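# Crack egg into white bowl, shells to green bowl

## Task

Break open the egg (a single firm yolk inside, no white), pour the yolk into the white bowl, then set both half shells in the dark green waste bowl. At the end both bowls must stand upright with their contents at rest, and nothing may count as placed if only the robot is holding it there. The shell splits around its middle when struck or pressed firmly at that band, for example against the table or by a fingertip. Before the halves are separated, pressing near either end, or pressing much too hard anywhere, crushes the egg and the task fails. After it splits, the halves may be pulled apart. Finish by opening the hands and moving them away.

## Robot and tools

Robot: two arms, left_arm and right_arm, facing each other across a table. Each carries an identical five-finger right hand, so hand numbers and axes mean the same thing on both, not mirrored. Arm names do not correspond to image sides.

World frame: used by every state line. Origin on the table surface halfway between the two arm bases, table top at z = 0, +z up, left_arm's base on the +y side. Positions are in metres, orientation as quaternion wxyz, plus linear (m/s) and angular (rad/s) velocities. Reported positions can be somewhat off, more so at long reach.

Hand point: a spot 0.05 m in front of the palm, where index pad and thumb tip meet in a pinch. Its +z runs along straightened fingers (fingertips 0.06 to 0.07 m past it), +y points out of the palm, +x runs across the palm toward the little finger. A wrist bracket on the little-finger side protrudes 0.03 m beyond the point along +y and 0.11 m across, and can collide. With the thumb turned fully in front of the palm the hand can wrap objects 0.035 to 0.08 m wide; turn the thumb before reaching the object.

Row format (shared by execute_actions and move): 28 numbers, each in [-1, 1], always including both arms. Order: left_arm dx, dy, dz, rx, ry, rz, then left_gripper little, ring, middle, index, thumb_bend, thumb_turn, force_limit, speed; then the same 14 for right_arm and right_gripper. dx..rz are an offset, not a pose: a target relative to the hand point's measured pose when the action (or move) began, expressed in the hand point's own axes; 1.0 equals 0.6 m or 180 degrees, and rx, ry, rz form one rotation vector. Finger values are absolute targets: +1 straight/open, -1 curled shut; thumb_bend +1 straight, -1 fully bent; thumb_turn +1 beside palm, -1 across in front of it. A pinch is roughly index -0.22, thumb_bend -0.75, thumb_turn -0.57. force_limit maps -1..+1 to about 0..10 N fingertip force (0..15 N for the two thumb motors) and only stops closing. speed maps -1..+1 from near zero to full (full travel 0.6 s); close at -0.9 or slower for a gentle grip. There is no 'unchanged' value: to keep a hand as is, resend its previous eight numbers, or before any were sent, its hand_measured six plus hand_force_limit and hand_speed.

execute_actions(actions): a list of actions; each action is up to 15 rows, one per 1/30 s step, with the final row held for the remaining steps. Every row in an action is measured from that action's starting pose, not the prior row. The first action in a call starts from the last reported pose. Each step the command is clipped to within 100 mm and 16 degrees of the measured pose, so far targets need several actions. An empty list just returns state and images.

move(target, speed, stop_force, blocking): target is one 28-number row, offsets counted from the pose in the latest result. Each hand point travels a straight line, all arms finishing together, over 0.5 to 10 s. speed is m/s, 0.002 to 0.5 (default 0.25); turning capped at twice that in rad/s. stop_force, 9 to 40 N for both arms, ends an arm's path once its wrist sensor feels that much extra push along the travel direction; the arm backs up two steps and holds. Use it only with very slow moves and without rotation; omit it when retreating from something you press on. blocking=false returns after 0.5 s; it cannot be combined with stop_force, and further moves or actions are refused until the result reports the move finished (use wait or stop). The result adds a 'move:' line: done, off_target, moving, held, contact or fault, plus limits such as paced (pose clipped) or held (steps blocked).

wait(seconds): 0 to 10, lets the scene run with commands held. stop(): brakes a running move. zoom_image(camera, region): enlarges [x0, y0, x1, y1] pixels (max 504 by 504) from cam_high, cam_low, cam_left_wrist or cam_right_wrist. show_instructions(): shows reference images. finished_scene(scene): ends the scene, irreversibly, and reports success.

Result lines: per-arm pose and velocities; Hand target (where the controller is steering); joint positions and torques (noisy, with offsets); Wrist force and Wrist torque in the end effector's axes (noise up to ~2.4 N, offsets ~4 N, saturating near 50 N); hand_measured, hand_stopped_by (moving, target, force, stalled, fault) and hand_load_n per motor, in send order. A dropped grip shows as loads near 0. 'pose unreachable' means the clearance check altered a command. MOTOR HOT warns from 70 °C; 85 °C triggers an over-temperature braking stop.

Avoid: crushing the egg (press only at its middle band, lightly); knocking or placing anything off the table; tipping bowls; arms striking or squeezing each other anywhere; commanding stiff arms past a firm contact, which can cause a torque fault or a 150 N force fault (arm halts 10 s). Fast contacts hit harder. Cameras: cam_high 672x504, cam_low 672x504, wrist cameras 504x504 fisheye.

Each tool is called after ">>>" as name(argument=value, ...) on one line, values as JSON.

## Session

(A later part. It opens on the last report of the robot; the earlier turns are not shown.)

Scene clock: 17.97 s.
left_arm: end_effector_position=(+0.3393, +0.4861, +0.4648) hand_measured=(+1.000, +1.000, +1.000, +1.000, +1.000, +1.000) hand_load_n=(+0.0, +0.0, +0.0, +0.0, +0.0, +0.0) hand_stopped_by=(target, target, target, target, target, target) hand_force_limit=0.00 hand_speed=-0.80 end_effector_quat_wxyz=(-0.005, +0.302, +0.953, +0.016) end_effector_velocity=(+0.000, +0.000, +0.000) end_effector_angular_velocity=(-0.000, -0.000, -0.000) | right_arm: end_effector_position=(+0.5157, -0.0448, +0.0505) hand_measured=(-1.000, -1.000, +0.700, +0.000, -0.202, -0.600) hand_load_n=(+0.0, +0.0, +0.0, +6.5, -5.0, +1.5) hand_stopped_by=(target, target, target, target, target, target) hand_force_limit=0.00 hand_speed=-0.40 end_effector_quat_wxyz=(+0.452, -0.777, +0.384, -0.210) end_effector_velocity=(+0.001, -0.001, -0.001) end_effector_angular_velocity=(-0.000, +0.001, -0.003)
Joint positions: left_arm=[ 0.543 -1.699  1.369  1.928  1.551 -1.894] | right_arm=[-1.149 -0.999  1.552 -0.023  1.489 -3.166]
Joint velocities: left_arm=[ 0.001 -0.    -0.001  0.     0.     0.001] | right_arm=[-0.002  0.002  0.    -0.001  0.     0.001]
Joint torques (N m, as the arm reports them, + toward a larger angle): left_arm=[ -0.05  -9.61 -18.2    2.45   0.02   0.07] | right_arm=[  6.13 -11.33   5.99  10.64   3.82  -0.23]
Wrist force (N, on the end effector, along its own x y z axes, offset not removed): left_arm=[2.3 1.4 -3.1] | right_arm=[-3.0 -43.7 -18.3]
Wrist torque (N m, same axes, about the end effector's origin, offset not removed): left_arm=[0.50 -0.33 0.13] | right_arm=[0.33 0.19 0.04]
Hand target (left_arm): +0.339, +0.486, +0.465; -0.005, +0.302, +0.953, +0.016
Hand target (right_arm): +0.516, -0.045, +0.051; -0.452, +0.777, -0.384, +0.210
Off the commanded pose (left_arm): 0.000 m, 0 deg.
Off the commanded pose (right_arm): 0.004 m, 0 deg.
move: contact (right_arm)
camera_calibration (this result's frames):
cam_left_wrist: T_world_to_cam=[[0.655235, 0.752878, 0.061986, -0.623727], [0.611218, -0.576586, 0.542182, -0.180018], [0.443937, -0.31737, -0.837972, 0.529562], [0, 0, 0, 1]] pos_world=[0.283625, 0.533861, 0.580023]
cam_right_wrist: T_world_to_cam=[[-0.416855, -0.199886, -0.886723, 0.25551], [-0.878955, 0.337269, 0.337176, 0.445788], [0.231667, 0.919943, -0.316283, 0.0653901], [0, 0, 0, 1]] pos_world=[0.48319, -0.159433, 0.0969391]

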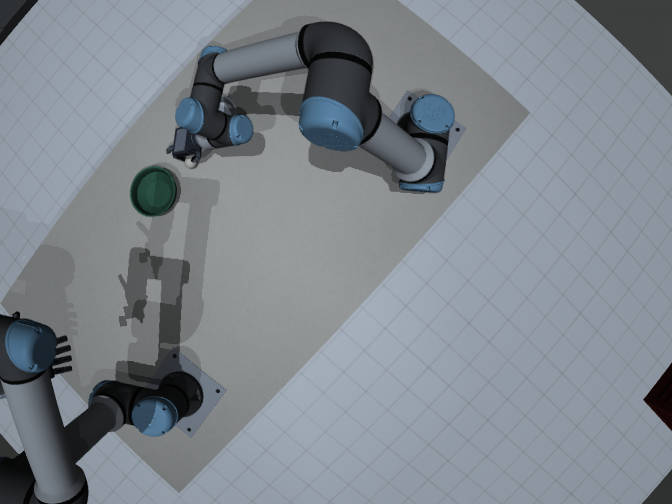

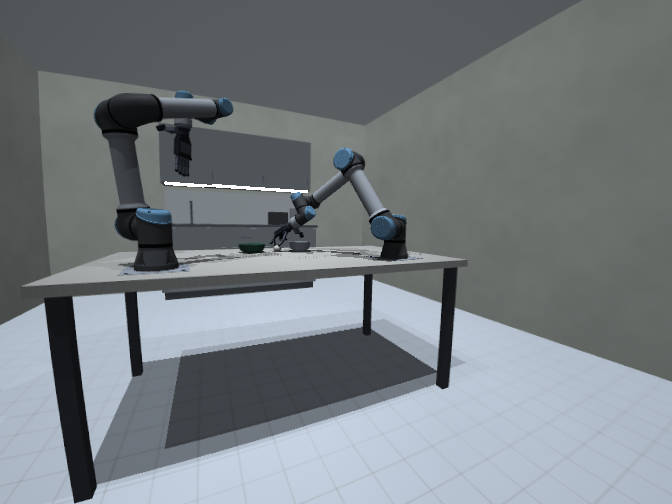

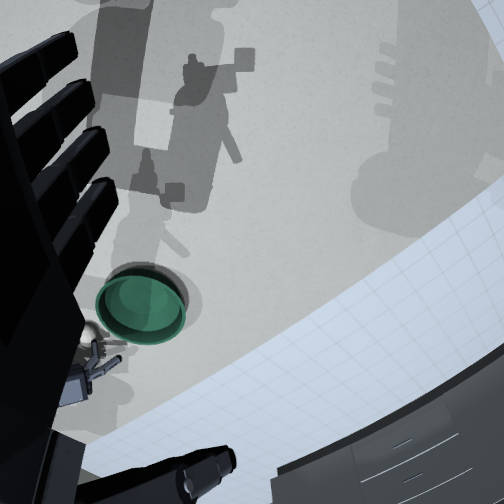

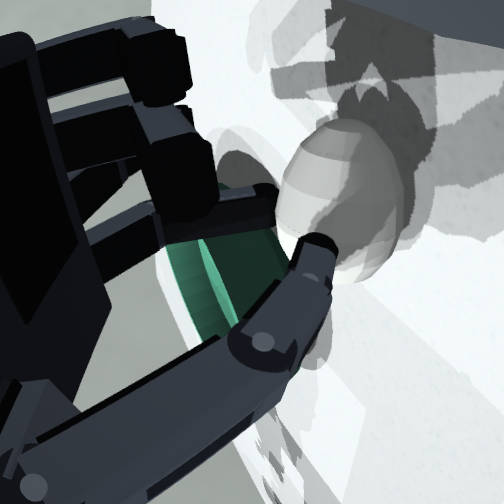

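>>> move(target=[0,0,0,0,0,0,1,1,1,1,1,1,0,-0.8,0,-0.0145,-0.0085,0,0,0,-1,-1,0.7,0,-0.2,-0.6,0,-0.4], speed=0.02)

>>> move(target=[0,0,0,0,0,0,1,1,1,1,1,1,0,-0.8,0.018,0,0,0,0,0,-1,-1,0.7,0.4,0.3,-0.6,0,-0.3], speed=0.03)

>>> move(target=[0,0,0,0,0,0,1,1,1,1,1,1,0,-0.8,0.001,0.036,0.021,0,0,0,-1,-1,0.7,0.4,0.3,-0.6,0,-0.3], speed=0.03, stop_force=9)

>>> move(target=[0,0,0,0,0,0,1,1,1,1,1,1,0,-0.8,0,0,0,0,0,0,-1,-1,0.7,0.24,0.08,-0.6,0,-0.75])

>>> move(target=[0,0,0,0,0,0,1,1,1,1,1,1,0,-0.8,0,0,0,0,0,0,-1,-1,0.7,-0.1,0.08,-0.6,0.6,-0.88])

Scene clock: 19.03 s.
left_arm: end_effector_position=(+0.3393, +0.4861, +0.4648) hand_measured=(+1.000, +1.000, +1.000, +1.000, +1.000, +1.000) hand_load_n=(+0.0, +0.0, +0.0, +0.0, +0.0, +0.0) hand_stopped_by=(target, target, target, target, target, target) hand_force_limit=0.00 hand_speed=-0.80 end_effector_quat_wxyz=(-0.005, +0.302, +0.953, +0.016) end_effector_velocity=(+0.000, -0.000, +0.000) end_effector_angular_velocity=(-0.001, -0.001, -0.001) | right_arm: end_effector_position=(+0.5158, -0.0450, +0.0603) hand_measured=(-1.000, -1.000, +0.700, +0.000, -0.200, -0.600) hand_load_n=(+0.0, +0.0, +0.0, +0.0, +0.0, +0.0) hand_stopped_by=(target, target, target, target, target, target) hand_force_limit=0.00 hand_speed=-0.40 end_effector_quat_wxyz=(+0.452, -0.777, +0.384, -0.210) end_effector_velocity=(-0.000, -0.000, +0.002) end_effector_angular_velocity=(-0.001, +0.002, +0.000)
Joint positions: left_arm=[ 0.543 -1.699  1.369  1.928  1.551 -1.894] | right_arm=[-1.15  -1.011  1.543 -0.002  1.488 -3.166]
Joint velocities: left_arm=[-0.     0.    -0.001 -0.001 -0.     0.001] | right_arm=[-0.    -0.002 -0.003  0.007 -0.001  0.   ]
Joint torques (N m, as the arm reports them, + toward a larger angle): left_arm=[  0.01 -10.37 -18.36   2.47   0.05   0.12] | right_arm=[ -5.88 -47.21 -25.28   2.11  -2.99  -1.62]
Wrist force (N, on the end effector, along its own x y z axes, offset not removed): left_arm=[-2.3 -0.6 -3.8] | right_arm=[1.5 2.0 0.1]
Wrist torque (N m, same axes, about the end effector's origin, offset not removed): left_arm=[0.29 0.41 -0.38] | right_arm=[0.28 -0.07 0.09]
Hand target (left_arm): +0.339, +0.486, +0.465; -0.005, +0.302, +0.953, +0.016
Hand target (right_arm): +0.516, -0.045, +0.061; -0.452, +0.777, -0.384, +0.210
Off the commanded pose (left_arm): 0.000 m, 0 deg.
Off the commanded pose (right_arm): 0.000 m, 0 deg.
move: done
camera_calibration (this result's frames):
cam_left_wrist: T_world_to_cam=[[0.655235, 0.752878, 0.0619863, -0.623727], [0.611218, -0.576586, 0.542182, -0.180018], [0.443937, -0.317369, -0.837972, 0.529562], [0, 0, 0, 1]] pos_world=[0.283625, 0.533861, 0.580023]
cam_right_wrist: T_world_to_cam=[[-0.416842, -0.199896, -0.886727, 0.264179], [-0.878967, 0.337245, 0.337169, 0.442635], [0.231645, 0.91995, -0.31628, 0.0686166], [0, 0, 0, 1]] pos_world=[0.483288, -0.159592, 0.106714]

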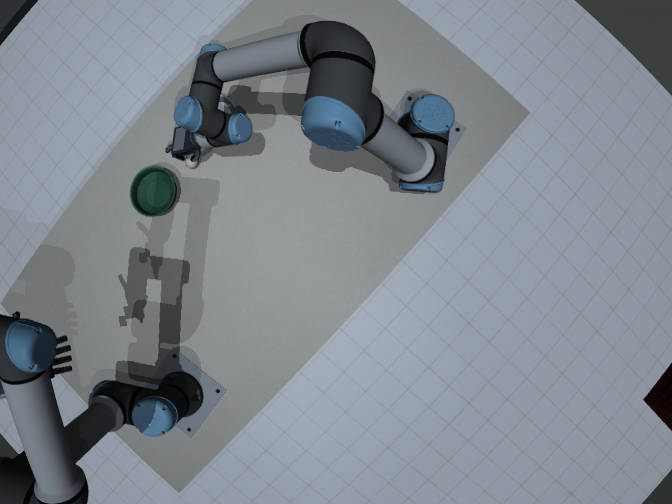

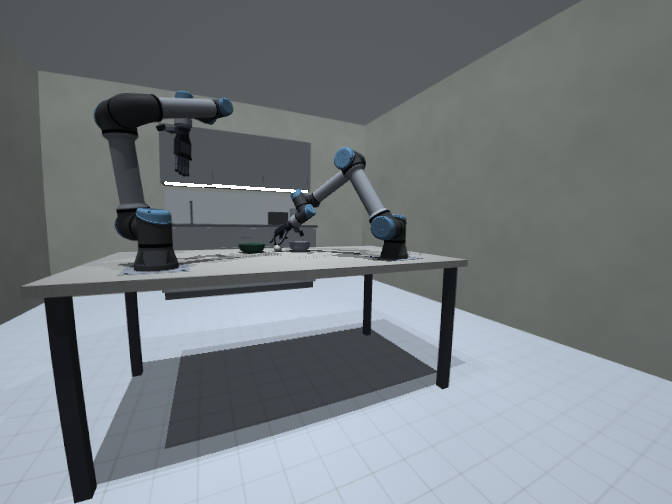

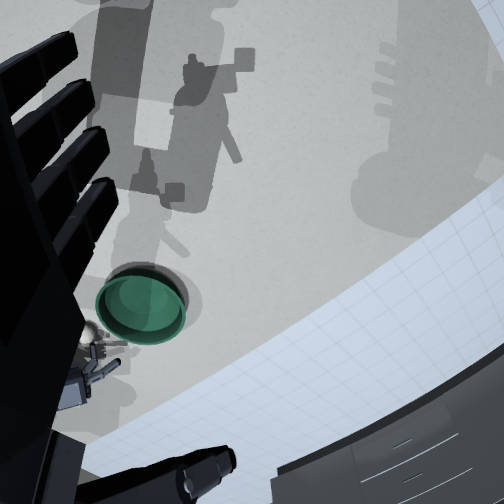

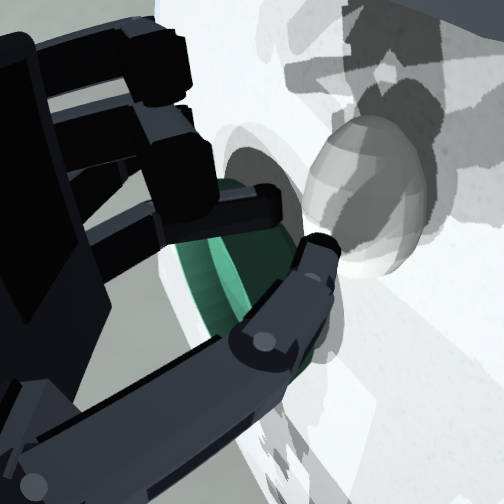

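Scene clock: 20.00 s.
left_arm: end_effector_position=(+0.3393, +0.4861, +0.4648) hand_measured=(+1.000, +1.000, +1.000, +1.000, +1.000, +1.000) hand_load_n=(+0.0, +0.0, +0.0, +0.0, +0.0, +0.0) hand_stopped_by=(target, target, target, target, target, target) hand_force_limit=0.00 hand_speed=-0.80 end_effector_quat_wxyz=(-0.005, +0.302, +0.953, +0.016) end_effector_velocity=(+0.000, -0.000, -0.000) end_effector_angular_velocity=(+0.001, +0.000, -0.001) | right_arm: end_effector_position=(+0.5224, -0.0535, +0.0601) hand_measured=(-1.000, -1.000, +0.700, +0.400, +0.300, -0.600) hand_load_n=(+0.0, +0.0, +0.0, +0.0, +0.0, +0.0) hand_stopped_by=(target, target, target, target, target, target) hand_force_limit=0.00 hand_speed=-0.30 end_effector_quat_wxyz=(+0.452, -0.777, +0.384, -0.210) end_effector_velocity=(+0.001, -0.001, -0.000) end_effector_angular_velocity=(-0.000, -0.000, -0.001)
Joint positions: left_arm=[ 0.543 -1.699  1.369  1.928  1.551 -1.894] | right_arm=[-1.171 -1.014  1.549 -0.004  1.47  -3.177]
Joint velocities: left_arm=[-0.001  0.001 -0.     0.    -0.001  0.   ] | right_arm=[-0.002  0.     0.001 -0.001 -0.    -0.   ]
Joint torques (N m, as the arm reports them, + toward a larger angle): left_arm=[ -0.26 -10.5  -17.85   2.45   0.11   0.17] | right_arm=[ -5.97 -48.71  -8.    -2.14  -2.86  -1.79]
Wrist force (N, on the end effector, along its own x y z axes, offset not removed): left_arm=[1.4 -4.3 -1.0] | right_arm=[-1.1 -1.1 0.9]
Wrist torque (N m, same axes, about the end effector's origin, offset not removed): left_arm=[-0.55 -0.29 -0.09] | right_arm=[-0.18 0.06 -0.05]
Hand target (left_arm): +0.339, +0.486, +0.465; -0.005, +0.302, +0.953, +0.016
Hand target (right_arm): +0.522, -0.054, +0.060; -0.452, +0.777, -0.384, +0.210
Off the commanded pose (left_arm): 0.000 m, 0 deg.
Off the commanded pose (right_arm): 0.000 m, 0 deg.
move: done
camera_calibration (this result's frames):
cam_left_wrist: T_world_to_cam=[[0.655235, 0.752878, 0.0619862, -0.623727], [0.611218, -0.576586, 0.542182, -0.180018], [0.443937, -0.317369, -0.837972, 0.529562], [0, 0, 0, 1]] pos_world=[0.283625, 0.533861, 0.580023]
cam_right_wrist: T_world_to_cam=[[-0.416809, -0.199934, -0.886733, 0.265019], [-0.878979, 0.337263, 0.337121, 0.451397], [0.231661, 0.919935, -0.316313, 0.0747937], [0, 0, 0, 1]] pos_world=[0.489904, -0.168059, 0.106484]

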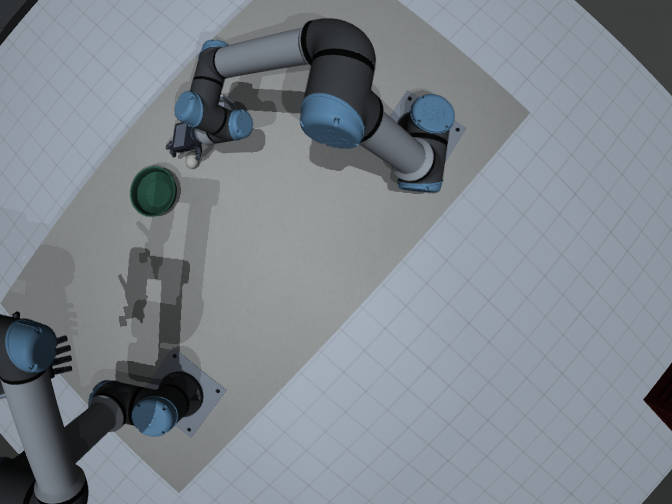

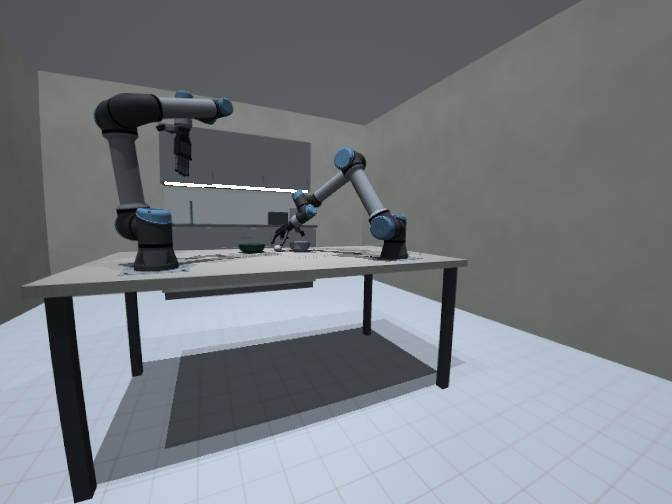

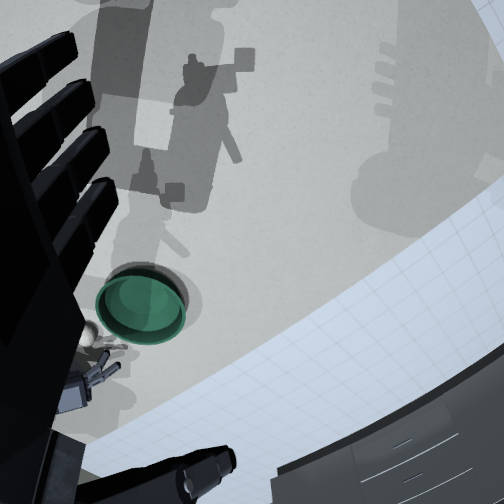

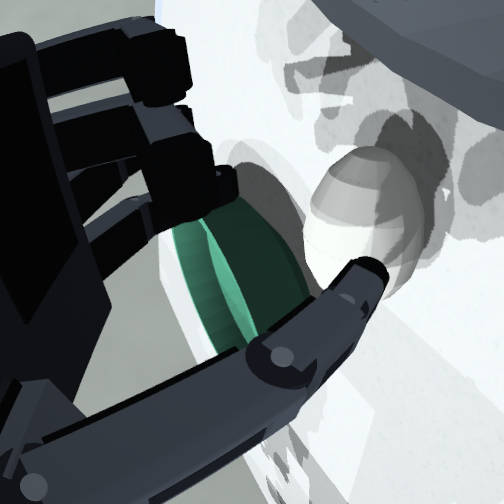

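Scene clock: 21.20 s.
left_arm: end_effector_position=(+0.3393, +0.4861, +0.4648) hand_measured=(+1.000, +1.000, +1.000, +1.000, +1.000, +1.000) hand_load_n=(+0.0, +0.0, +0.0, +0.0, +0.0, +0.0) hand_stopped_by=(target, target, target, target, target, target) hand_force_limit=0.00 hand_speed=-0.80 end_effector_quat_wxyz=(-0.005, +0.302, +0.953, +0.016) end_effector_velocity=(+0.000, -0.001, -0.000) end_effector_angular_velocity=(-0.002, -0.001, -0.001) | right_arm: end_effector_position=(+0.5225, -0.0535, +0.0353) hand_measured=(-1.000, -1.000, +0.700, +0.400, +0.300, -0.600) hand_load_n=(+0.0, +0.0, +0.0, +0.0, +0.0, +0.0) hand_stopped_by=(target, target, target, target, target, target) hand_force_limit=0.00 hand_speed=-0.30 end_effector_quat_wxyz=(+0.452, -0.777, +0.384, -0.210) end_effector_velocity=(+0.001, -0.001, -0.002) end_effector_angular_velocity=(+0.001, -0.000, -0.002)
Joint positions: left_arm=[ 0.543 -1.699  1.369  1.928  1.551 -1.894] | right_arm=[-1.171 -0.983  1.571 -0.057  1.47  -3.177]
Joint velocities: left_arm=[-0.001 -0.     0.    -0.002  0.    -0.   ] | right_arm=[-0.002  0.001  0.003 -0.005 -0.     0.001]
Joint torques (N m, as the arm reports them, + toward a larger angle): left_arm=[  0.19 -10.01 -17.97   2.38   0.07   0.02] | right_arm=[ -5.76 -27.92  -8.9   -2.22  -2.97  -1.6 ]
Wrist force (N, on the end effector, along its own x y z axes, offset not removed): left_arm=[-0.5 -0.2 -0.6] | right_arm=[-0.4 2.2 -2.6]
Wrist torque (N m, same axes, about the end effector's origin, offset not removed): left_arm=[0.02 -0.07 -0.13] | right_arm=[0.54 0.14 0.05]
Hand target (left_arm): +0.339, +0.486, +0.465; -0.005, +0.302, +0.953, +0.016
Hand target (right_arm): +0.522, -0.054, +0.035; -0.452, +0.777, -0.384, +0.210
Off the commanded pose (left_arm): 0.000 m, 0 deg.
Off the commanded pose (right_arm): 0.000 m, 0 deg.
move: done
camera_calibration (this result's frames):
cam_left_wrist: T_world_to_cam=[[0.655235, 0.752878, 0.061986, -0.623727], [0.611218, -0.576586, 0.542182, -0.180018], [0.443937, -0.317369, -0.837972, 0.529562], [0, 0, 0, 1]] pos_world=[0.283625, 0.533861, 0.580023]
cam_right_wrist: T_world_to_cam=[[-0.416816, -0.199953, -0.886726, 0.243069], [-0.878977, 0.337266, 0.337121, 0.459791], [0.231654, 0.91993, -0.316332, 0.0670228], [0, 0, 0, 1]] pos_world=[0.489935, -0.168126, 0.0817314]

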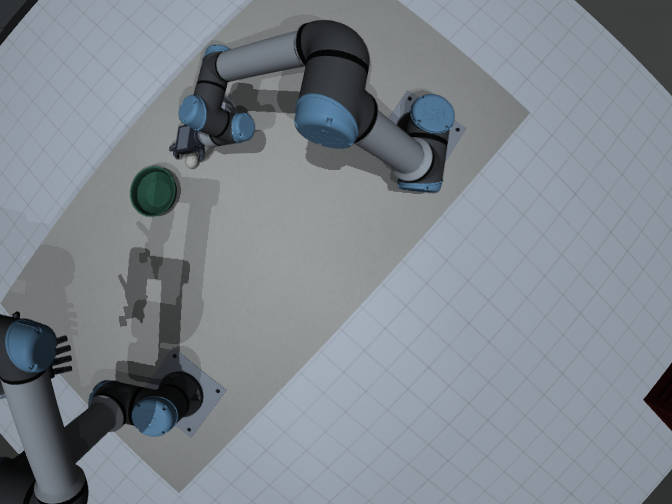

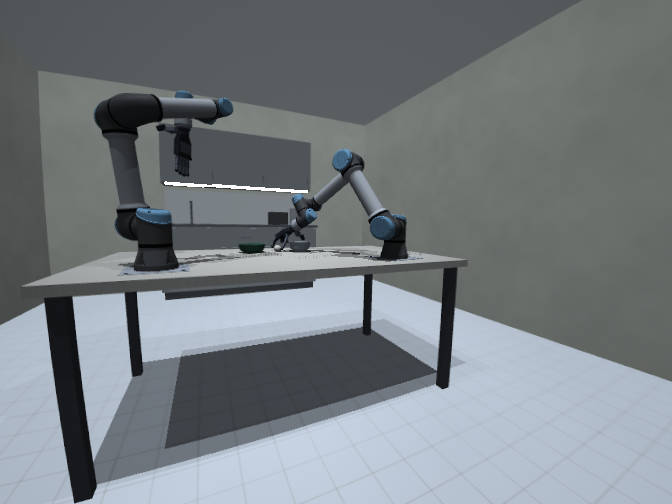

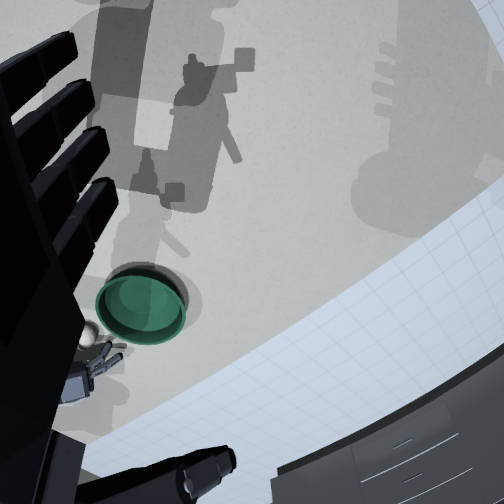

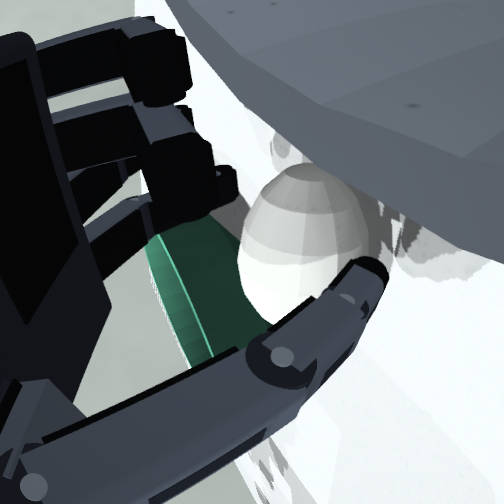

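Scene clock: 22.30 s.
left_arm: end_effector_position=(+0.3393, +0.4861, +0.4648) hand_measured=(+1.000, +1.000, +1.000, +1.000, +1.000, +1.000) hand_load_n=(+0.0, +0.0, +0.0, +0.0, +0.0, +0.0) hand_stopped_by=(target, target, target, target, target, target) hand_force_limit=0.00 hand_speed=-0.80 end_effector_quat_wxyz=(-0.005, +0.302, +0.953, +0.016) end_effector_velocity=(+0.000, -0.000, +0.000) end_effector_angular_velocity=(-0.002, -0.001, +0.000) | right_arm: end_effector_position=(+0.5225, -0.0535, +0.0353) hand_measured=(-1.000, -1.000, +0.700, +0.240, +0.080, -0.600) hand_load_n=(+0.0, +0.0, +0.0, +0.0, +0.0, +0.0) hand_stopped_by=(target, target, target, target, target, target) hand_force_limit=0.00 hand_speed=-0.75 end_effector_quat_wxyz=(+0.452, -0.777, +0.384, -0.210) end_effector_velocity=(-0.000, -0.000, -0.001) end_effector_angular_velocity=(-0.001, +0.001, -0.000)
Joint positions: left_arm=[ 0.543 -1.699  1.369  1.928  1.551 -1.894] | right_arm=[-1.171 -0.983  1.571 -0.057  1.47  -3.177]
Joint velocities: left_arm=[ 0.001 -0.    -0.001 -0.001  0.     0.001] | right_arm=[ 0.     0.001  0.    -0.     0.     0.   ]
Joint torques (N m, as the arm reports them, + toward a larger angle): left_arm=[  0.   -10.01 -17.91   2.45   0.11   0.06] | right_arm=[ -5.96 -48.44 -25.54   2.22  -2.9   -1.58]
Wrist force (N, on the end effector, along its own x y z axes, offset not removed): left_arm=[-0.4 1.7 -5.5] | right_arm=[0.3 2.7 1.1]
Wrist torque (N m, same axes, about the end effector's origin, offset not removed): left_arm=[0.60 0.13 0.13] | right_arm=[0.28 -0.03 0.00]
Hand target (left_arm): +0.339, +0.486, +0.465; -0.005, +0.302, +0.953, +0.016
Hand target (right_arm): +0.522, -0.054, +0.035; -0.452, +0.777, -0.384, +0.210
Off the commanded pose (left_arm): 0.000 m, 0 deg.
Off the commanded pose (right_arm): 0.000 m, 0 deg.
move: done
camera_calibration (this result's frames):
cam_left_wrist: T_world_to_cam=[[0.655235, 0.752878, 0.0619862, -0.623727], [0.611218, -0.576586, 0.542182, -0.180018], [0.443937, -0.317369, -0.837972, 0.529562], [0, 0, 0, 1]] pos_world=[0.283625, 0.533861, 0.580023]
cam_right_wrist: T_world_to_cam=[[-0.416822, -0.199956, -0.886723, 0.243066], [-0.878975, 0.337266, 0.337126, 0.459791], [0.231651, 0.919929, -0.316337, 0.0670234], [0, 0, 0, 1]] pos_world=[0.489934, -0.168126, 0.0817265]

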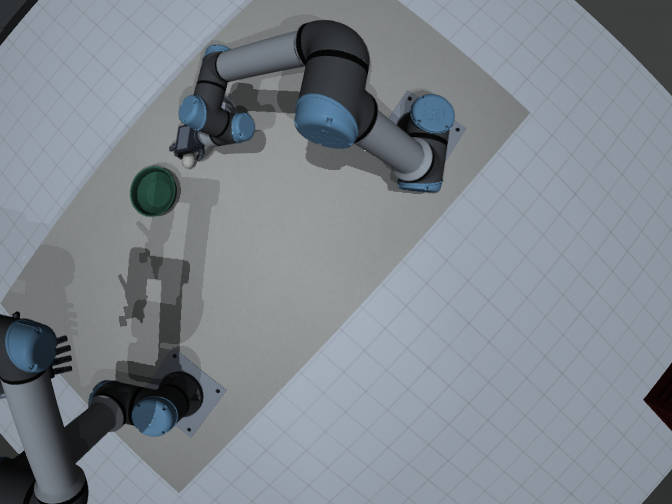

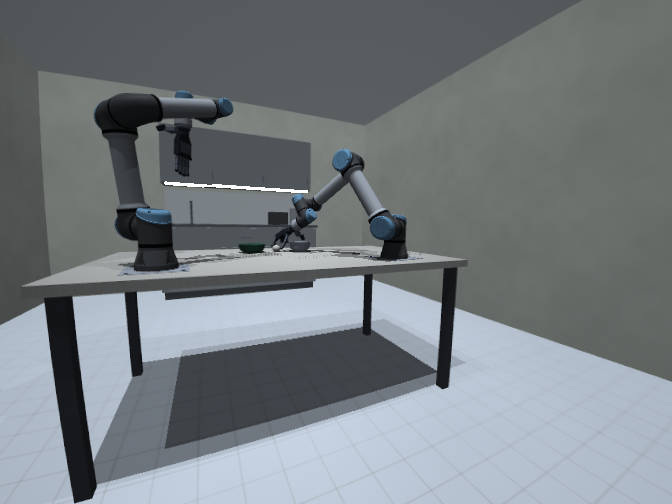

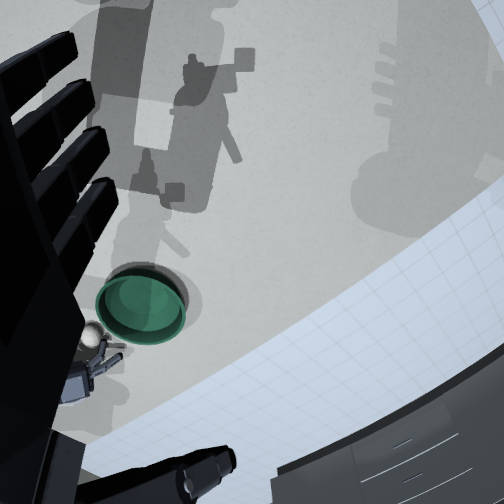

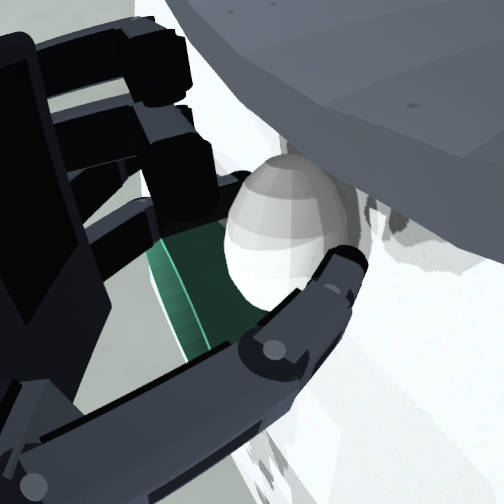

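Scene clock: 23.13 s.
left_arm: end_effector_position=(+0.3393, +0.4861, +0.4648) hand_measured=(+1.000, +1.000, +1.000, +1.000, +1.000, +1.000) hand_load_n=(+0.0, +0.0, +0.0, +0.0, +0.0, +0.0) hand_stopped_by=(target, target, target, target, target, target) hand_force_limit=0.00 hand_speed=-0.80 end_effector_quat_wxyz=(-0.005, +0.302, +0.953, +0.016) end_effector_velocity=(+0.000, -0.000, -0.000) end_effector_angular_velocity=(-0.000, -0.001, -0.001) | right_arm: end_effector_position=(+0.5225, -0.0535, +0.0353) hand_measured=(-1.000, -1.000, +0.700, +0.130, +0.084, -0.600) hand_load_n=(+0.0, +0.0, +0.0, +8.0, +6.5, +0.0) hand_stopped_by=(target, target, target, force, target, target) hand_force_limit=0.60 hand_speed=-0.88 end_effector_quat_wxyz=(+0.452, -0.777, +0.384, -0.210) end_effector_velocity=(+0.000, -0.001, +0.000) end_effector_angular_velocity=(-0.000, +0.001, -0.002)
Joint positions: left_arm=[ 0.543 -1.699  1.369  1.928  1.551 -1.894] | right_arm=[-1.171 -0.983  1.571 -0.057  1.47  -3.177]
Joint velocities: left_arm=[-0.    -0.     0.    -0.001 -0.     0.001] | right_arm=[-0.001 -0.001  0.001  0.001  0.     0.   ]
Joint torques (N m, as the arm reports them, + toward a larger angle): left_arm=[  0.4  -10.57 -18.61   2.47   0.08   0.07] | right_arm=[ -5.76 -47.09 -23.54   2.3   -2.89  -1.5 ]
Wrist force (N, on the end effector, along its own x y z axes, offset not removed): left_arm=[-2.6 3.7 -1.5] | right_arm=[-3.2 0.0 -0.1]
Wrist torque (N m, same axes, about the end effector's origin, offset not removed): left_arm=[0.61 0.41 -0.12] | right_arm=[0.13 0.41 -0.07]
Hand target (left_arm): +0.339, +0.486, +0.465; -0.005, +0.302, +0.953, +0.016
Hand target (right_arm): +0.522, -0.054, +0.035; -0.452, +0.777, -0.384, +0.210
Off the commanded pose (left_arm): 0.000 m, 0 deg.
Off the commanded pose (right_arm): 0.000 m, 0 deg.
move: done
camera_calibration (this result's frames):
cam_left_wrist: T_world_to_cam=[[0.655235, 0.752878, 0.0619862, -0.623727], [0.611218, -0.576586, 0.542182, -0.180018], [0.443937, -0.317369, -0.837972, 0.529562], [0, 0, 0, 1]] pos_world=[0.283625, 0.533861, 0.580023]
cam_right_wrist: T_world_to_cam=[[-0.416806, -0.199946, -0.886733, 0.243073], [-0.878981, 0.337264, 0.337114, 0.459794], [0.231658, 0.919932, -0.316322, 0.0670198], [0, 0, 0, 1]] pos_world=[0.489939, -0.168124, 0.0817377]

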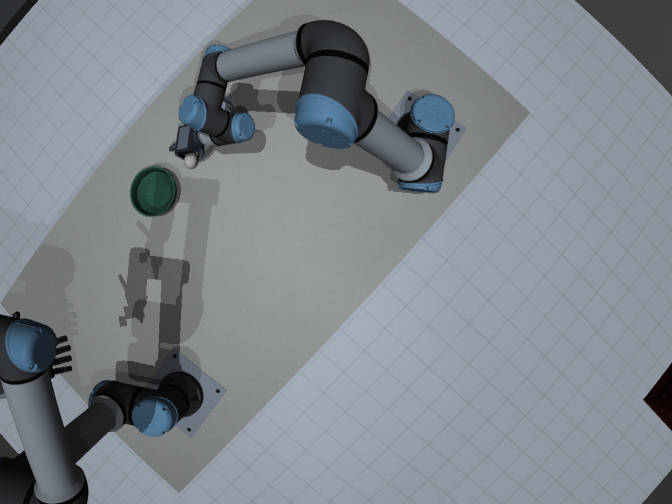

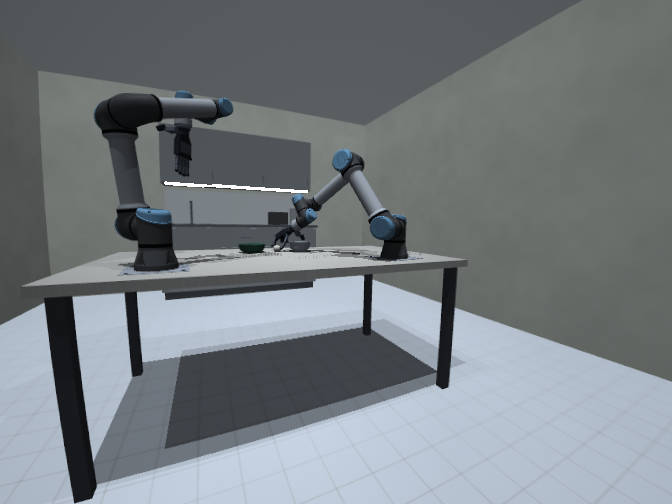

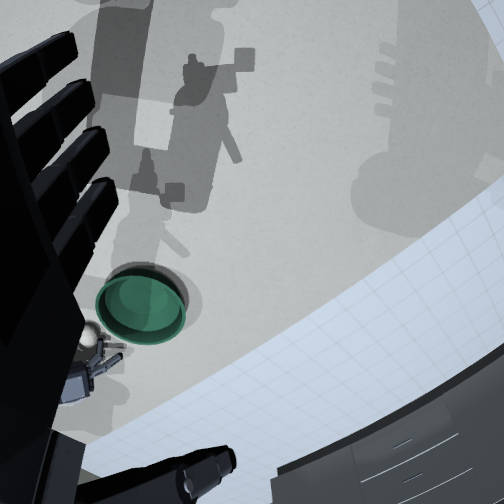

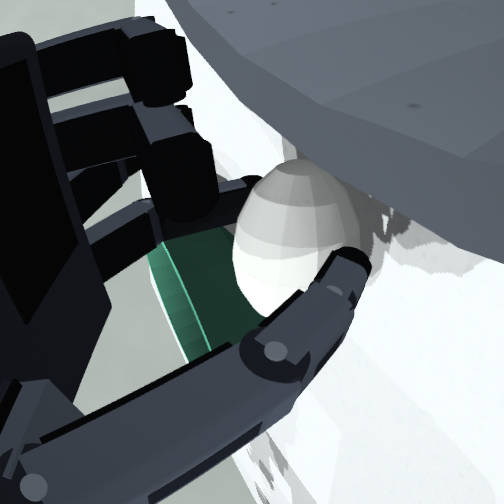

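>>> move(target=[0,0,0,0,0,0,-1,-1,-1,0.35,0.25,-0.6,0,-0.3,-0.003,-0.128,-0.074,0,0,0,-1,-1,0.7,-0.1,0.08,-0.6,0.6,-0.88], speed=0.1)

>>> zoom_image(camera="cam_low", region=[260,210,300,245])

>>> move(target=[-0.405,-0.4,0.275,-0.567,0.224,0.567,-1,-1,-1,0.35,0.25,-0.6,0,-0.3,0.193,0.053,-0.098,-0.167,0,0,-1,-1,0.7,-0.1,0.08,-0.6,0.6,-0.88], speed=0.3)

Scene clock: 25.60 s.
left_arm: end_effector_position=(+0.3393, +0.4861, +0.4648) hand_measured=(-1.000, -1.000, -1.000, +0.350, +0.250, -0.600) hand_load_n=(+0.0, +0.0, +0.0, +0.0, +0.0, +0.0) hand_stopped_by=(target, target, target, target, target, target) hand_force_limit=0.00 hand_speed=-0.30 end_effector_quat_wxyz=(-0.005, +0.302, +0.953, +0.016) end_effector_velocity=(-0.000, -0.000, -0.000) end_effector_angular_velocity=(+0.001, +0.000, -0.000) | right_arm: end_effector_position=(+0.5228, -0.0534, +0.1241) hand_measured=(-1.000, -1.000, +0.700, +0.130, +0.084, -0.600) hand_load_n=(+0.0, +0.0, +0.0, +7.5, +7.0, -0.5) hand_stopped_by=(target, target, target, force, target, target) hand_force_limit=0.60 hand_speed=-0.88 end_effector_quat_wxyz=(+0.452, -0.777, +0.384, -0.210) end_effector_velocity=(+0.001, -0.001, +0.002) end_effector_angular_velocity=(+0.002, -0.002, -0.002)
Joint positions: left_arm=[ 0.543 -1.699  1.369  1.928  1.551 -1.894] | right_arm=[-1.171 -1.081  1.474  0.138  1.47  -3.177]
Joint velocities: left_arm=[-0.001  0.     0.     0.001 -0.001 -0.001] | right_arm=[-0.002 -0.002 -0.    -0.     0.     0.001]
Joint torques (N m, as the arm reports them, + toward a larger angle): left_arm=[ -0.31 -10.29 -17.94   2.59   0.1    0.15] | right_arm=[ -5.77 -47.76 -27.69   2.06  -3.03  -1.69]
Wrist force (N, on the end effector, along its own x y z axes, offset not removed): left_arm=[2.3 7.2 -0.4] | right_arm=[-2.9 3.4 -0.3]
Wrist torque (N m, same axes, about the end effector's origin, offset not removed): left_arm=[1.39 -0.48 0.14] | right_arm=[0.46 0.44 -0.22]
Hand target (left_arm): +0.339, +0.486, +0.465; -0.005, +0.302, +0.953, +0.016
Hand target (right_arm): +0.523, -0.053, +0.124; -0.452, +0.777, -0.384, +0.210
Off the commanded pose (left_arm): 0.000 m, 0 deg.
Off the commanded pose (right_arm): 0.000 m, 0 deg.
move: done
camera_calibration (this result's frames):
cam_left_wrist: T_world_to_cam=[[0.655234, 0.752878, 0.0619861, -0.623727], [0.611218, -0.576586, 0.542182, -0.180018], [0.443937, -0.317369, -0.837972, 0.529562], [0, 0, 0, 1]] pos_world=[0.283625, 0.533861, 0.580023]
cam_right_wrist: T_world_to_cam=[[-0.416803, -0.19995, -0.886733, 0.32198], [-0.878984, 0.337256, 0.337113, 0.430105], [0.23165, 0.919934, -0.316322, 0.0948602], [0, 0, 0, 1]] pos_world=[0.490284, -0.167941, 0.170523]

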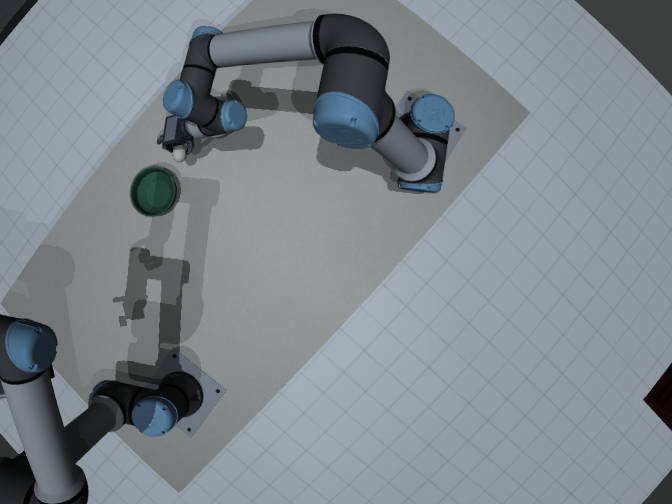

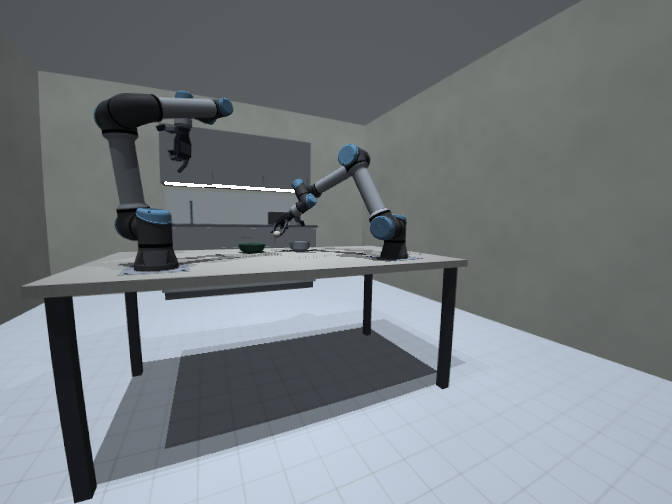

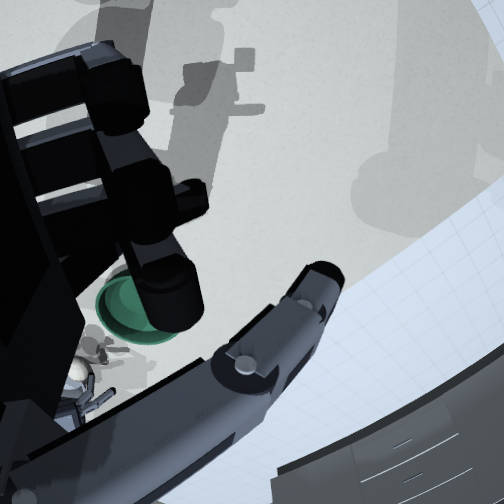

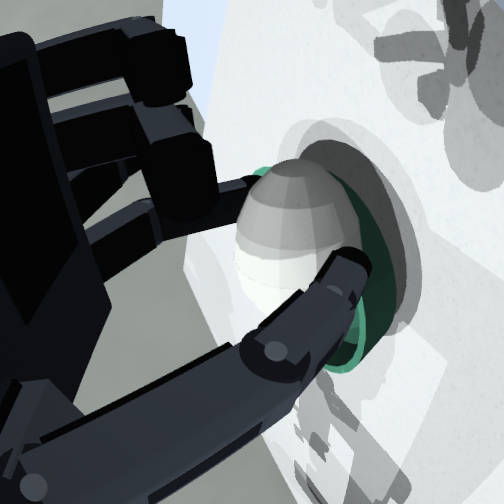

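Region (260, 210, 300, 245) of cam_low's 672x504 image, scaled by 12.600, with more detail than that image has; it fills the top 441 rows of this view, and the rest is white.

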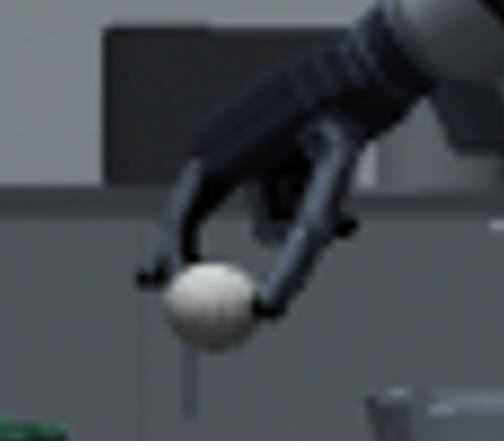

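Scene clock: 30.53 s.
left_arm: end_effector_position=(+0.3992, +0.1569, +0.2877) hand_measured=(-1.000, -1.000, -1.000, +0.350, +0.250, -0.600) hand_load_n=(+0.0, +0.0, +0.0, +0.0, +0.0, +0.0) hand_stopped_by=(target, target, target, target, target, target) hand_force_limit=0.00 hand_speed=-0.30 end_effector_quat_wxyz=(+0.061, -0.705, -0.038, -0.706) end_effector_velocity=(+0.001, -0.003, -0.001) end_effector_angular_velocity=(+0.011, -0.006, -0.011) | right_arm: end_effector_position=(+0.5415, -0.1858, +0.1237) hand_measured=(-1.000, -1.000, +0.700, +0.130, +0.084, -0.600) hand_load_n=(+0.0, +0.0, +0.0, +8.0, +7.0, -0.5) hand_stopped_by=(target, target, target, force, target, target) hand_force_limit=0.60 hand_speed=-0.88 end_effector_quat_wxyz=(+0.235, -0.868, +0.425, -0.103) end_effector_velocity=(+0.001, -0.001, -0.000) end_effector_angular_velocity=(-0.002, +0.002, -0.000)
Joint positions: left_arm=[-0.187 -1.204  2.249  2.11   0.236 -1.552] | right_arm=[-1.368 -0.914  1.123  0.867  1.405 -3.397]
Joint velocities: left_arm=[ 0.002  0.001  0.009  0.024 -0.014 -0.023] | right_arm=[-0.002  0.002 -0.003  0.004  0.    -0.002]
Joint torques (N m, as the arm reports them, + toward a larger angle): left_arm=[  5.5  -24.3    0.89   3.12  -2.2   -1.12] | right_arm=[ -6.39 -32.27 -26.25   4.03   2.58  -1.78]
Wrist force (N, on the end effector, along its own x y z axes, offset not removed): left_arm=[-1.7 -1.9 -1.7] | right_arm=[0.8 3.0 2.4]
Wrist torque (N m, same axes, about the end effector's origin, offset not removed): left_arm=[0.03 0.48 -0.28] | right_arm=[0.19 -0.15 0.26]
Hand target (left_arm): +0.399, +0.157, +0.288; -0.061, +0.705, +0.038, +0.706
Hand target (right_arm): +0.542, -0.186, +0.124; -0.235, +0.868, -0.425, +0.103
Off the commanded pose (left_arm): 0.001 m, 0 deg.
Off the commanded pose (right_arm): 0.000 m, 0 deg.
move: done
camera_calibration (this result's frames):
cam_left_wrist: T_world_to_cam=[[0.103776, -0.985513, -0.134147, 0.145255], [-0.572205, 0.0511607, -0.818513, 0.454944], [0.813518, 0.161702, -0.558606, -0.0529801], [0, 0, 0, 1]] pos_world=[0.288348, 0.128442, 0.362268]
cam_right_wrist: T_world_to_cam=[[-0.714852, -0.44243, -0.541518, 0.37655], [-0.699024, 0.47291, 0.536398, 0.39445], [0.0187709, 0.761979, -0.64733, 0.339113], [0, 0, 0, 1]] pos_world=[0.538542, -0.27834, 0.211845]

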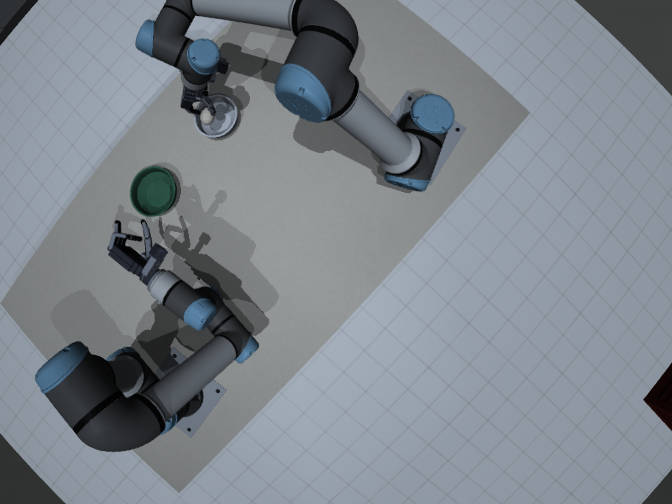

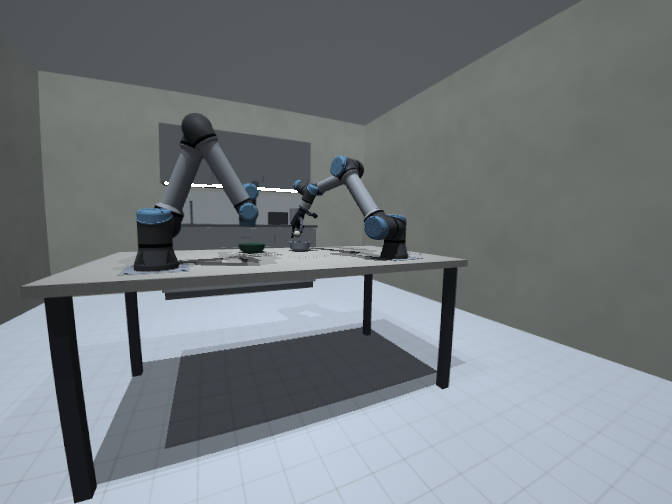

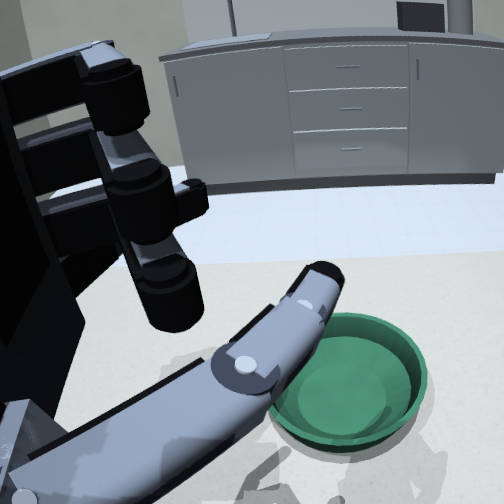

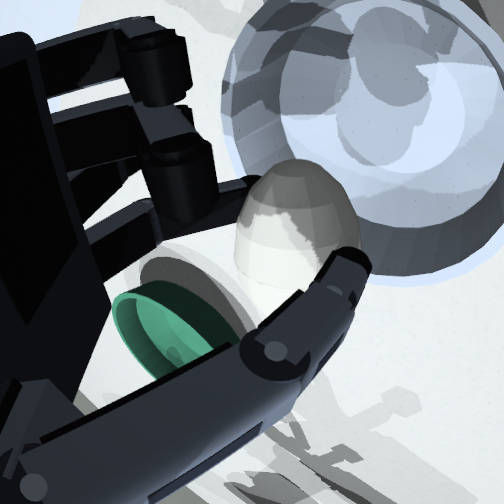

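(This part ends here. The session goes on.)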